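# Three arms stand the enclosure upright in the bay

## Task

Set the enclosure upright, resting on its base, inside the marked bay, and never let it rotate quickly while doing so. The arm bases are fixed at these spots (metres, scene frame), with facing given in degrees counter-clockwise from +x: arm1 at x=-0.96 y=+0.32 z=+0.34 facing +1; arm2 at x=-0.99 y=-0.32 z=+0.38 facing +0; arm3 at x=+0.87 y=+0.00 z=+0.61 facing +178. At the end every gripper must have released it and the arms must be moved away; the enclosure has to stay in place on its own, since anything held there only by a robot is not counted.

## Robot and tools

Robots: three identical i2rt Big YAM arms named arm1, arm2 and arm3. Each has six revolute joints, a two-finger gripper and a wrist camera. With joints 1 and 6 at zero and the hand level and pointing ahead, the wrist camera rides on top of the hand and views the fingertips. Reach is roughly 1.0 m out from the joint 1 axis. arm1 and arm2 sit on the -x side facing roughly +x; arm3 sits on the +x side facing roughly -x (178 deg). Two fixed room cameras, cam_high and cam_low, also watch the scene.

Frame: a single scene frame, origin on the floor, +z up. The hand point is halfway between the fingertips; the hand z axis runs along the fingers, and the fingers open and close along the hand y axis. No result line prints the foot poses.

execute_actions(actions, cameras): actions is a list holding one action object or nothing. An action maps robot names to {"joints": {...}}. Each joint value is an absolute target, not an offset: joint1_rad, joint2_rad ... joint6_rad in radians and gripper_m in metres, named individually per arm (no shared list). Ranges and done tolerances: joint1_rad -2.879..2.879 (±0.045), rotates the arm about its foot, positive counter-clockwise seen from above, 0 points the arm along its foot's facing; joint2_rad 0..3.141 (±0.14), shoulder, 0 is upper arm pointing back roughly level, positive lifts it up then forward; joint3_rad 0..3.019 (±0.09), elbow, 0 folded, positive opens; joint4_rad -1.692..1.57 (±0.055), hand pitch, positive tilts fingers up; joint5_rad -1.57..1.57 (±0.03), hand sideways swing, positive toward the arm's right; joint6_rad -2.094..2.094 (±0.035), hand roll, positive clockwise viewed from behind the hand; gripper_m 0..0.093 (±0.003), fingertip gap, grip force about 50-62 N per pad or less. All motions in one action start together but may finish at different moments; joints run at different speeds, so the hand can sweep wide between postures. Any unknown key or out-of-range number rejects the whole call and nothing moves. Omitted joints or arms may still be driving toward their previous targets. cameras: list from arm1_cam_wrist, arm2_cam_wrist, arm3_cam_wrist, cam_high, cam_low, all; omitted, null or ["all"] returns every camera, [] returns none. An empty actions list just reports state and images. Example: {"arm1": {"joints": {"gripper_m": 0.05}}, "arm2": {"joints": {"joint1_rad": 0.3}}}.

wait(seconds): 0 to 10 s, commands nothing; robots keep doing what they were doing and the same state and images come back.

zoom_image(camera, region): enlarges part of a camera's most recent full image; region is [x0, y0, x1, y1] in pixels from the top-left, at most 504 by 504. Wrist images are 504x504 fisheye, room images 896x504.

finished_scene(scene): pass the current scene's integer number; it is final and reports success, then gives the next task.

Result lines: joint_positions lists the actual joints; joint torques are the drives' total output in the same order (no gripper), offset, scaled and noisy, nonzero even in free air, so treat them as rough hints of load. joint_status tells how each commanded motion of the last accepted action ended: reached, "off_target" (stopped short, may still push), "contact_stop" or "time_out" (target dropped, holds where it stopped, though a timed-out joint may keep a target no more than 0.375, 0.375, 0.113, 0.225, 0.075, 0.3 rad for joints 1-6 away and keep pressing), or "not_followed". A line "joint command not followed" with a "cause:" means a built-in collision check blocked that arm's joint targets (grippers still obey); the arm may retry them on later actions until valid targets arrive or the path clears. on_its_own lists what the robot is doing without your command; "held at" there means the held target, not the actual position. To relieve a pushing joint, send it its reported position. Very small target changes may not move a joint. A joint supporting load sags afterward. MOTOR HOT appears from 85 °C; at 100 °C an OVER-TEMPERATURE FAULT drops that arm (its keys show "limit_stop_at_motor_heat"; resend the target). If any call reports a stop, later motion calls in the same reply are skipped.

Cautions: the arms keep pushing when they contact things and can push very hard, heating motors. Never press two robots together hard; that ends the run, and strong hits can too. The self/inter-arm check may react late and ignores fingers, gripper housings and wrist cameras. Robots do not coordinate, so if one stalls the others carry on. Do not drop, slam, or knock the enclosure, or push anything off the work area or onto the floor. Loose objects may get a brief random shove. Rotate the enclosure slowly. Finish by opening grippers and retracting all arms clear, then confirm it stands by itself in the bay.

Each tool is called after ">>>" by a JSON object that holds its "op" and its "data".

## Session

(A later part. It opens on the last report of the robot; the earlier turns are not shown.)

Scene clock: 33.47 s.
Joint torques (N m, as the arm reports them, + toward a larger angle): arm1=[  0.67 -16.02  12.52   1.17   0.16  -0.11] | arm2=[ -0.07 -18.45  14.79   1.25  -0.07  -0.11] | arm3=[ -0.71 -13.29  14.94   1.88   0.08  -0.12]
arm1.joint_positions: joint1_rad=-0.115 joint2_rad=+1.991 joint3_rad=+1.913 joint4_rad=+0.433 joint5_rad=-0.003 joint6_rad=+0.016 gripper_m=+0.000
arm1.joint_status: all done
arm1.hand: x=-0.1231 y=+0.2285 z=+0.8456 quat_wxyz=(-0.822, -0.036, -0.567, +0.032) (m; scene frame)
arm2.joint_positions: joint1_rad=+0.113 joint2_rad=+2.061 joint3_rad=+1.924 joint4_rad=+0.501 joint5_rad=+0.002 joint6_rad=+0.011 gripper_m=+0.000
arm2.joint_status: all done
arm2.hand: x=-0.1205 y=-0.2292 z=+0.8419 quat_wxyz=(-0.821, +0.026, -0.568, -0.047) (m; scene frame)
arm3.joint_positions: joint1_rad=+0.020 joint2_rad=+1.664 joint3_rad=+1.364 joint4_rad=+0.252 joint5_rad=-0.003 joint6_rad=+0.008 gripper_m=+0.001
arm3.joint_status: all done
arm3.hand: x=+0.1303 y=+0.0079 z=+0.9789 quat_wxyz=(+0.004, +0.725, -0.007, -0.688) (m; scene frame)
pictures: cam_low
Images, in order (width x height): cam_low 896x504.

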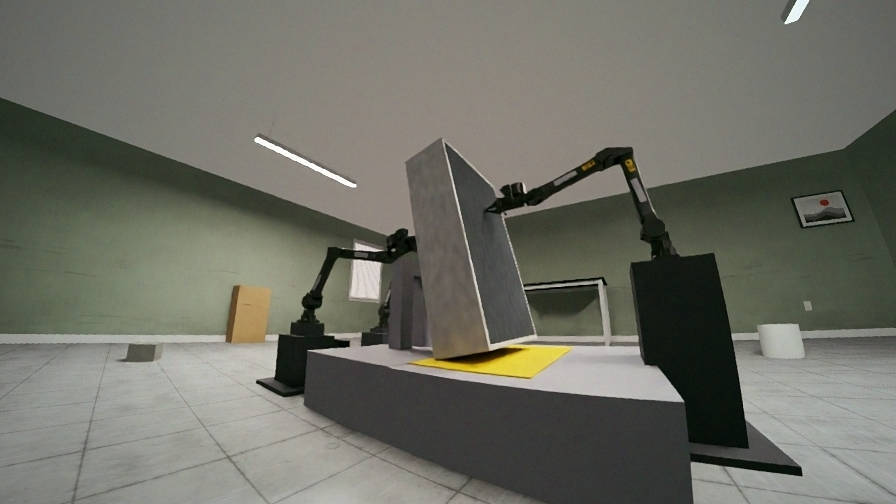

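>>> {"op": "execute_actions", "data": {"actions": [{"arm1":{"joints":{"joint2_rad":2.07,"joint3_rad":2.09,"joint4_rad":0.385}},"arm2":{"joints":{"joint2_rad":2.15,"joint3_rad":2.1,"joint4_rad":0.445}},"arm3":{"joints":{"joint2_rad":1.645,"joint3_rad":1.335,"joint4_rad":0.285}}}], "cameras": ["cam_low"]}}

Scene clock: 35.13 s.
Joint torques (N m, as the arm reports them, + toward a larger angle): arm1=[  0.7  -16.26  12.66   1.13   0.16  -0.11] | arm2=[ -0.13 -18.36  14.95   1.22  -0.06  -0.11] | arm3=[ -1.11 -13.85  15.11   2.14   0.08  -0.14]
arm1.joint_positions: joint1_rad=-0.115 joint2_rad=+2.056 joint3_rad=+2.023 joint4_rad=+0.389 joint5_rad=-0.003 joint6_rad=+0.016 gripper_m=+0.000
arm1.joint_status: all done
arm1.hand: x=-0.1023 y=+0.2263 z=+0.8482 quat_wxyz=(-0.822, -0.036, -0.567, +0.032) (m; scene frame)
arm2.joint_positions: joint1_rad=+0.114 joint2_rad=+2.121 joint3_rad=+2.026 joint4_rad=+0.457 joint5_rad=+0.002 joint6_rad=+0.011 gripper_m=+0.000
arm2.joint_status: all done
arm2.hand: x=-0.1007 y=-0.2264 z=+0.8417 quat_wxyz=(-0.820, +0.026, -0.569, -0.047) (m; scene frame)
arm3.joint_positions: joint1_rad=+0.020 joint2_rad=+1.604 joint3_rad=+1.287 joint4_rad=+0.261 joint5_rad=-0.003 joint6_rad=+0.008 gripper_m=+0.001
arm3.joint_status: all done
arm3.hand: x=+0.1549 y=+0.0075 z=+0.9765 quat_wxyz=(+0.004, +0.728, -0.007, -0.685) (m; scene frame)
pictures: cam_low
Images, in order (width x height): cam_low 896x504.

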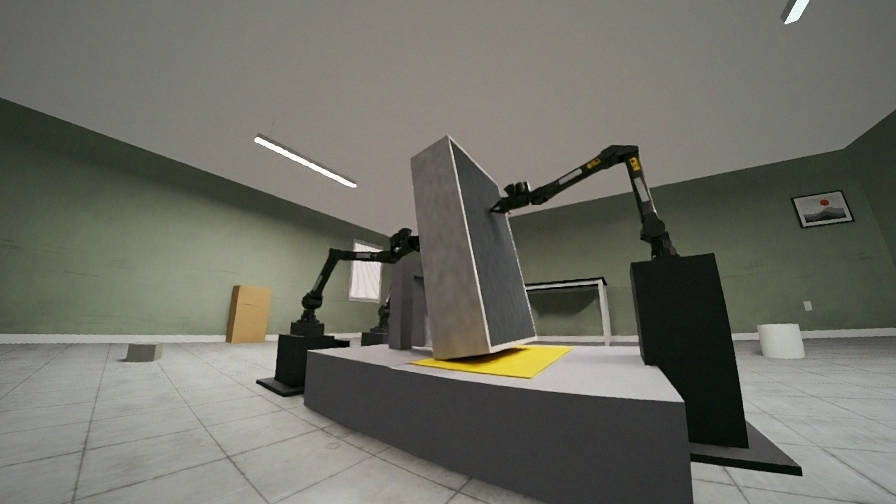

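>>> {"op": "execute_actions", "data": {"actions": [{"arm1":{"joints":{"joint2_rad":2.13,"joint3_rad":2.19,"joint4_rad":0.345}},"arm2":{"joints":{"joint2_rad":2.21,"joint3_rad":2.2,"joint4_rad":0.405}},"arm3":{"joints":{"joint2_rad":1.585,"joint3_rad":1.27,"joint4_rad":0.30}}}], "cameras": []}}

>>> {"op": "execute_actions", "data": {"actions": [{"arm3":{"joints":{"joint2_rad":1.525,"joint3_rad":1.205,"joint4_rad":0.31}}}], "cameras": ["cam_low"]}}

Scene clock: 36.57 s.
Joint torques (N m, as the arm reports them, + toward a larger angle): arm1=[  0.7  -16.84  12.63   1.13   0.16  -0.11] | arm2=[  0.58 -18.54  15.2    1.24  -0.09  -0.1 ] | arm3=[ -0.7  -12.4   16.54   2.56   0.07  -0.15]
arm1.joint_positions: joint1_rad=-0.115 joint2_rad=+2.115 joint3_rad=+2.123 joint4_rad=+0.348 joint5_rad=-0.003 joint6_rad=+0.016 gripper_m=+0.000
arm1.joint_status: all done
arm1.hand: x=-0.0846 y=+0.2245 z=+0.8493 quat_wxyz=(-0.822, -0.036, -0.567, +0.032) (m; scene frame)
arm2.joint_positions: joint1_rad=+0.114 joint2_rad=+2.181 joint3_rad=+2.125 joint4_rad=+0.417 joint5_rad=+0.002 joint6_rad=+0.011 gripper_m=+0.000
arm2.joint_status: all done
arm2.hand: x=-0.0829 y=-0.2242 z=+0.8407 quat_wxyz=(-0.820, +0.026, -0.570, -0.048) (m; scene frame)
arm3.joint_positions: joint1_rad=+0.021 joint2_rad=+1.538 joint3_rad=+1.204 joint4_rad=+0.266 joint5_rad=-0.004 joint6_rad=+0.008 gripper_m=+0.001
arm3.joint_status: all done
arm3.hand: x=+0.1820 y=+0.0064 z=+0.9721 quat_wxyz=(+0.005, +0.732, -0.006, -0.681) (m; scene frame)
pictures: none
No camera images: the call's "cameras" was empty. Leave "cameras" out to get every camera's image.

Scene clock: 37.67 s.
Joint torques (N m, as the arm reports them, + toward a larger angle): arm1=[  0.68 -16.85  12.63   1.13   0.16  -0.11] | arm2=[  0.07 -18.64  15.18   1.26  -0.07  -0.11] | arm3=[-0.76 -9.4  18.19  3.05  0.09 -0.09]
arm1.joint_positions: joint1_rad=-0.115 joint2_rad=+2.115 joint3_rad=+2.123 joint4_rad=+0.348 joint5_rad=-0.003 joint6_rad=+0.016 gripper_m=+0.000
arm1.joint_status: not commanded
arm1.hand: x=-0.0846 y=+0.2245 z=+0.8493 quat_wxyz=(-0.822, -0.036, -0.567, +0.032) (m; scene frame)
arm2.joint_positions: joint1_rad=+0.114 joint2_rad=+2.181 joint3_rad=+2.125 joint4_rad=+0.417 joint5_rad=+0.002 joint6_rad=+0.011 gripper_m=+0.000
arm2.joint_status: not commanded
arm2.hand: x=-0.0829 y=-0.2242 z=+0.8407 quat_wxyz=(-0.820, +0.026, -0.570, -0.048) (m; scene frame)
arm3.joint_positions: joint1_rad=+0.022 joint2_rad=+1.472 joint3_rad=+1.123 joint4_rad=+0.268 joint5_rad=-0.004 joint6_rad=+0.008 gripper_m=+0.001
arm3.joint_status: all done
arm3.hand: x=+0.2095 y=+0.0057 z=+0.9662 quat_wxyz=(+0.005, +0.737, -0.006, -0.676) (m; scene frame)
pictures: cam_low
Images, in order (width x height): cam_low 896x504.

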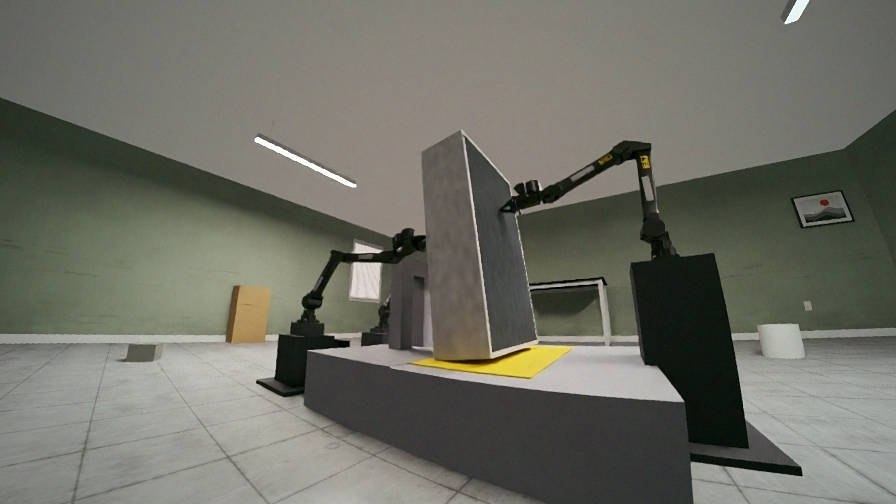

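>>> {"op": "execute_actions", "data": {"actions": [{"arm3":{"joints":{"joint2_rad":1.48,"joint3_rad":1.125,"joint4_rad":0.30}},"arm1":{"joints":{"joint2_rad":1.95,"joint3_rad":1.85}},"arm2":{"joints":{"joint2_rad":2.02,"joint3_rad":1.85}}}], "cameras": []}}

>>> {"op": "execute_actions", "data": {"actions": [{"arm3":{"joints":{"joint2_rad":1.43,"joint3_rad":1.06}},"arm1":{"joints":{"joint2_rad":1.65,"joint3_rad":1.5}},"arm2":{"joints":{"joint2_rad":1.7,"joint3_rad":1.5}}}], "cameras": ["cam_low"]}}

Scene clock: 39.20 s.
Joint torques (N m, as the arm reports them, + toward a larger angle): arm1=[  0.67 -18.12   8.83   1.34   0.16  -0.11] | arm2=[  0.02 -19.74   9.7    1.41  -0.08  -0.1 ] | arm3=[ 0.59 -7.12 18.75  2.72  0.22 -0.12]
arm1.joint_positions: joint1_rad=-0.115 joint2_rad=+1.975 joint3_rad=+1.839 joint4_rad=+0.346 joint5_rad=-0.003 joint6_rad=+0.016 gripper_m=+0.000
arm1.joint_status: all done
arm1.hand: x=-0.1204 y=+0.2287 z=+0.7932 quat_wxyz=(-0.779, -0.039, -0.625, +0.030) (m; scene frame)
arm2.joint_positions: joint1_rad=+0.114 joint2_rad=+2.022 joint3_rad=+1.854 joint4_rad=+0.416 joint5_rad=+0.002 joint6_rad=+0.011 gripper_m=+0.000
arm2.joint_status: all done
arm2.hand: x=-0.1257 y=-0.2288 z=+0.8119 quat_wxyz=(-0.787, +0.029, -0.615, -0.046) (m; scene frame)
arm3.joint_positions: joint1_rad=+0.023 joint2_rad=+1.398 joint3_rad=+1.031 joint4_rad=+0.268 joint5_rad=-0.005 joint6_rad=+0.008 gripper_m=+0.001
arm3.joint_status: joint3_rad off_target (ended at +1.031, target +1.125); the others done
arm3.hand: x=+0.2409 y=+0.0047 z=+0.9570 quat_wxyz=(+0.006, +0.743, -0.005, -0.670) (m; scene frame)
pictures: none
No camera images: the call's "cameras" was empty. Leave "cameras" out to get every camera's image.

Scene clock: 40.50 s.
Joint torques (N m, as the arm reports them, + toward a larger angle): arm1=[  0.67 -11.77   8.62   1.46   0.16  -0.11] | arm2=[  0.1  -13.95   9.34   1.57  -0.07  -0.11] | arm3=[-0.81 -3.63 19.83  2.67  0.15 -0.17]
arm1.joint_positions: joint1_rad=-0.115 joint2_rad=+1.644 joint3_rad=+1.493 joint4_rad=+0.343 joint5_rad=-0.003 joint6_rad=+0.016 gripper_m=+0.000
arm1.joint_status: all done
arm1.hand: x=-0.2358 y=+0.2403 z=+0.8326 quat_wxyz=(-0.773, -0.040, -0.633, +0.030) (m; scene frame)
arm2.joint_positions: joint1_rad=+0.114 joint2_rad=+1.685 joint3_rad=+1.508 joint4_rad=+0.412 joint5_rad=+0.002 joint6_rad=+0.011 gripper_m=+0.000
arm2.joint_status: all done
arm2.hand: x=-0.2405 y=-0.2411 z=+0.8631 quat_wxyz=(-0.783, +0.029, -0.620, -0.045) (m; scene frame)
arm3.joint_positions: joint1_rad=+0.024 joint2_rad=+1.336 joint3_rad=+0.957 joint4_rad=+0.268 joint5_rad=-0.007 joint6_rad=+0.008 gripper_m=+0.001
arm3.joint_status: joint3_rad off_target (ended at +0.957, target +1.060); the others done
arm3.hand: x=+0.2668 y=+0.0039 z=+0.9494 quat_wxyz=(+0.007, +0.747, -0.004, -0.665) (m; scene frame)
pictures: cam_low
Images, in order (width x height): cam_low 896x504.

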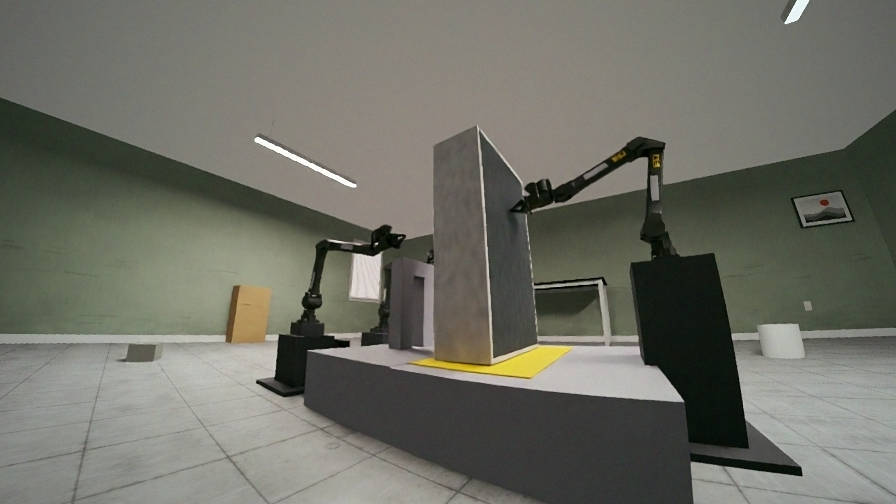

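>>> {"op": "execute_actions", "data": {"actions": [{"arm3":{"joints":{"joint2_rad":1.39,"joint3_rad":1.01}},"arm1":{"joints":{"joint2_rad":1.3,"joint3_rad":1.2}},"arm2":{"joints":{"joint2_rad":1.35,"joint3_rad":1.2}}}], "cameras": []}}

>>> {"op": "execute_actions", "data": {"actions": [{"arm3":{"joints":{"joint2_rad":1.35,"joint3_rad":0.965}},"arm1":{"joints":{"joint2_rad":0.9,"joint3_rad":0.9}},"arm2":{"joints":{"joint2_rad":0.9,"joint3_rad":0.9}}}], "cameras": ["cam_low"]}}

Scene clock: 42.13 s.
Joint torques (N m, as the arm reports them, + toward a larger angle): arm1=[ 0.59 -6.62  8.48  1.55  0.16 -0.11] | arm2=[ 0.15 -8.91  9.36  1.69 -0.06 -0.11] | arm3=[-0.86 -3.46 19.27  2.74  0.23 -0.13]
arm1.joint_positions: joint1_rad=-0.115 joint2_rad=+1.287 joint3_rad=+1.194 joint4_rad=+0.340 joint5_rad=-0.003 joint6_rad=+0.016 gripper_m=+0.000
arm1.joint_status: all done
arm1.hand: x=-0.3721 y=+0.2540 z=+0.8775 quat_wxyz=(-0.790, -0.039, -0.611, +0.031) (m; scene frame)
arm2.joint_positions: joint1_rad=+0.114 joint2_rad=+1.331 joint3_rad=+1.209 joint4_rad=+0.409 joint5_rad=+0.002 joint6_rad=+0.011 gripper_m=+0.000
arm2.joint_status: all done
arm2.hand: x=-0.3744 y=-0.2554 z=+0.9127 quat_wxyz=(-0.799, +0.028, -0.599, -0.046) (m; scene frame)
arm3.joint_positions: joint1_rad=+0.024 joint2_rad=+1.299 joint3_rad=+0.914 joint4_rad=+0.268 joint5_rad=-0.007 joint6_rad=+0.008 gripper_m=+0.001
arm3.joint_status: joint3_rad off_target (ended at +0.914, target +1.010); the others done
arm3.hand: x=+0.2819 y=+0.0035 z=+0.9443 quat_wxyz=(+0.007, +0.749, -0.004, -0.663) (m; scene frame)
pictures: none
No camera images: the call's "cameras" was empty. Leave "cameras" out to get every camera's image.

Scene clock: 43.50 s.
Joint torques (N m, as the arm reports them, + toward a larger angle): arm1=[ 0.56 -1.6   8.31  1.43  0.16 -0.11] | arm2=[ 0.   -3.75  9.34  1.64 -0.07 -0.11] | arm3=[-1.25 -7.09 15.21  2.76  0.21 -0.1 ]
arm1.joint_positions: joint1_rad=-0.115 joint2_rad=+0.890 joint3_rad=+0.896 joint4_rad=+0.340 joint5_rad=-0.003 joint6_rad=+0.016 gripper_m=+0.000
arm1.joint_status: all done
arm1.hand: x=-0.5216 y=+0.2693 z=+0.8916 quat_wxyz=(-0.819, -0.036, -0.571, +0.032) (m; scene frame)
arm2.joint_positions: joint1_rad=+0.114 joint2_rad=+0.887 joint3_rad=+0.910 joint4_rad=+0.408 joint5_rad=+0.002 joint6_rad=+0.011 gripper_m=+0.000
arm2.joint_status: all done
arm2.hand: x=-0.5455 y=-0.2738 z=+0.9539 quat_wxyz=(-0.840, +0.025, -0.540, -0.049) (m; scene frame)
arm3.joint_positions: joint1_rad=+0.024 joint2_rad=+1.298 joint3_rad=+0.911 joint4_rad=+0.268 joint5_rad=-0.007 joint6_rad=+0.008 gripper_m=+0.001
arm3.joint_status: all done
arm3.hand: x=+0.2826 y=+0.0035 z=+0.9435 quat_wxyz=(+0.007, +0.749, -0.004, -0.662) (m; scene frame)
pictures: cam_low
Images, in order (width x height): cam_low 896x504.

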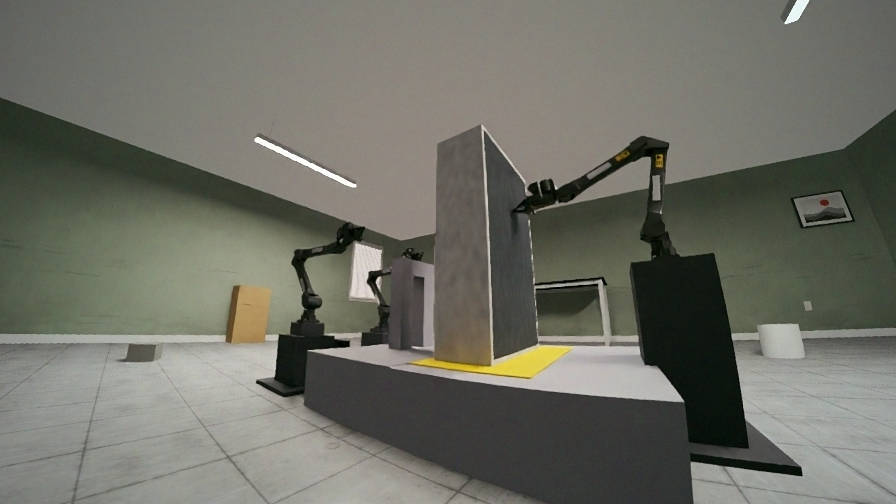

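>>> {"op": "execute_actions", "data": {"actions": [{"arm3":{"joints":{"joint2_rad":0.6,"joint3_rad":0.85}},"arm1":{"joints":{"joint2_rad":0.5}},"arm2":{"joints":{"joint2_rad":0.5}}}], "cameras": ["cam_low","cam_high"]}}

Scene clock: 45.17 s.
Joint torques (N m, as the arm reports them, + toward a larger angle): arm1=[ 0.46  3.34  8.4   0.76  0.17 -0.11] | arm2=[-0.04  1.46  9.14  0.99 -0.07 -0.12] | arm3=[-0.78  0.12 12.17  1.35  0.16 -0.11]
arm1.joint_positions: joint1_rad=-0.115 joint2_rad=+0.490 joint3_rad=+0.881 joint4_rad=+0.346 joint5_rad=-0.003 joint6_rad=+0.016 gripper_m=+0.000
arm1.joint_status: all done
arm1.hand: x=-0.7158 y=+0.2882 z=+1.0165 quat_wxyz=(-0.915, -0.027, -0.401, +0.037) (m; scene frame)
arm2.joint_positions: joint1_rad=+0.114 joint2_rad=+0.491 joint3_rad=+0.896 joint4_rad=+0.408 joint5_rad=+0.002 joint6_rad=+0.011 gripper_m=+0.000
arm2.joint_status: all done
arm2.hand: x=-0.7444 y=-0.2951 z=+1.0742 quat_wxyz=(-0.927, +0.017, -0.371, -0.054) (m; scene frame)
arm3.joint_positions: joint1_rad=+0.024 joint2_rad=+0.591 joint3_rad=+0.833 joint4_rad=+0.293 joint5_rad=-0.005 joint6_rad=+0.008 gripper_m=+0.001
arm3.joint_status: all done
arm3.hand: x=+0.5366 y=+0.0051 z=+1.2189 quat_wxyz=(+0.005, +0.497, -0.004, -0.868) (m; scene frame)
pictures: cam_high, cam_low
Images, in order (width x height): cam_high 896x504, cam_low 896x504.

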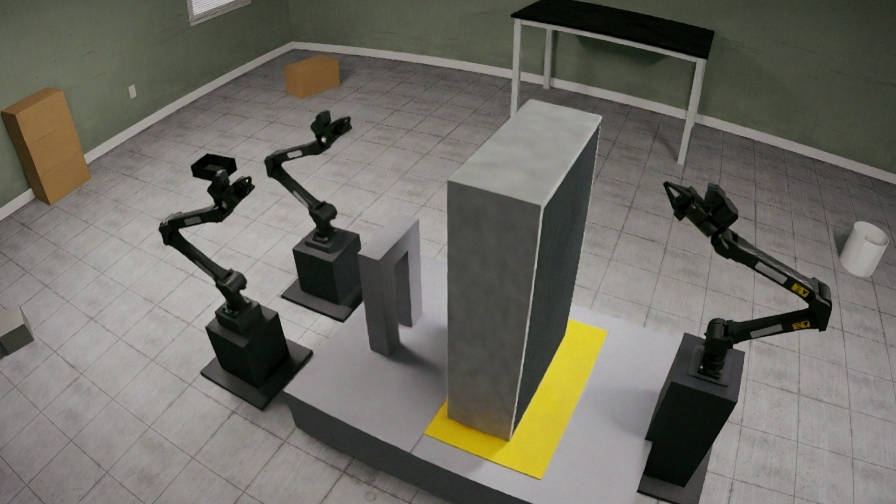

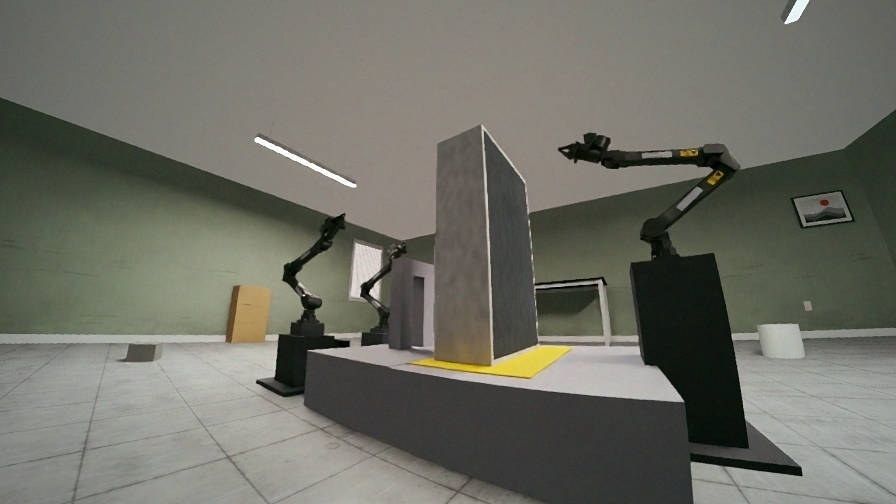

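>>> {"op": "finished_scene", "data": {"scene": 1}}

The scene is finished: the task was done.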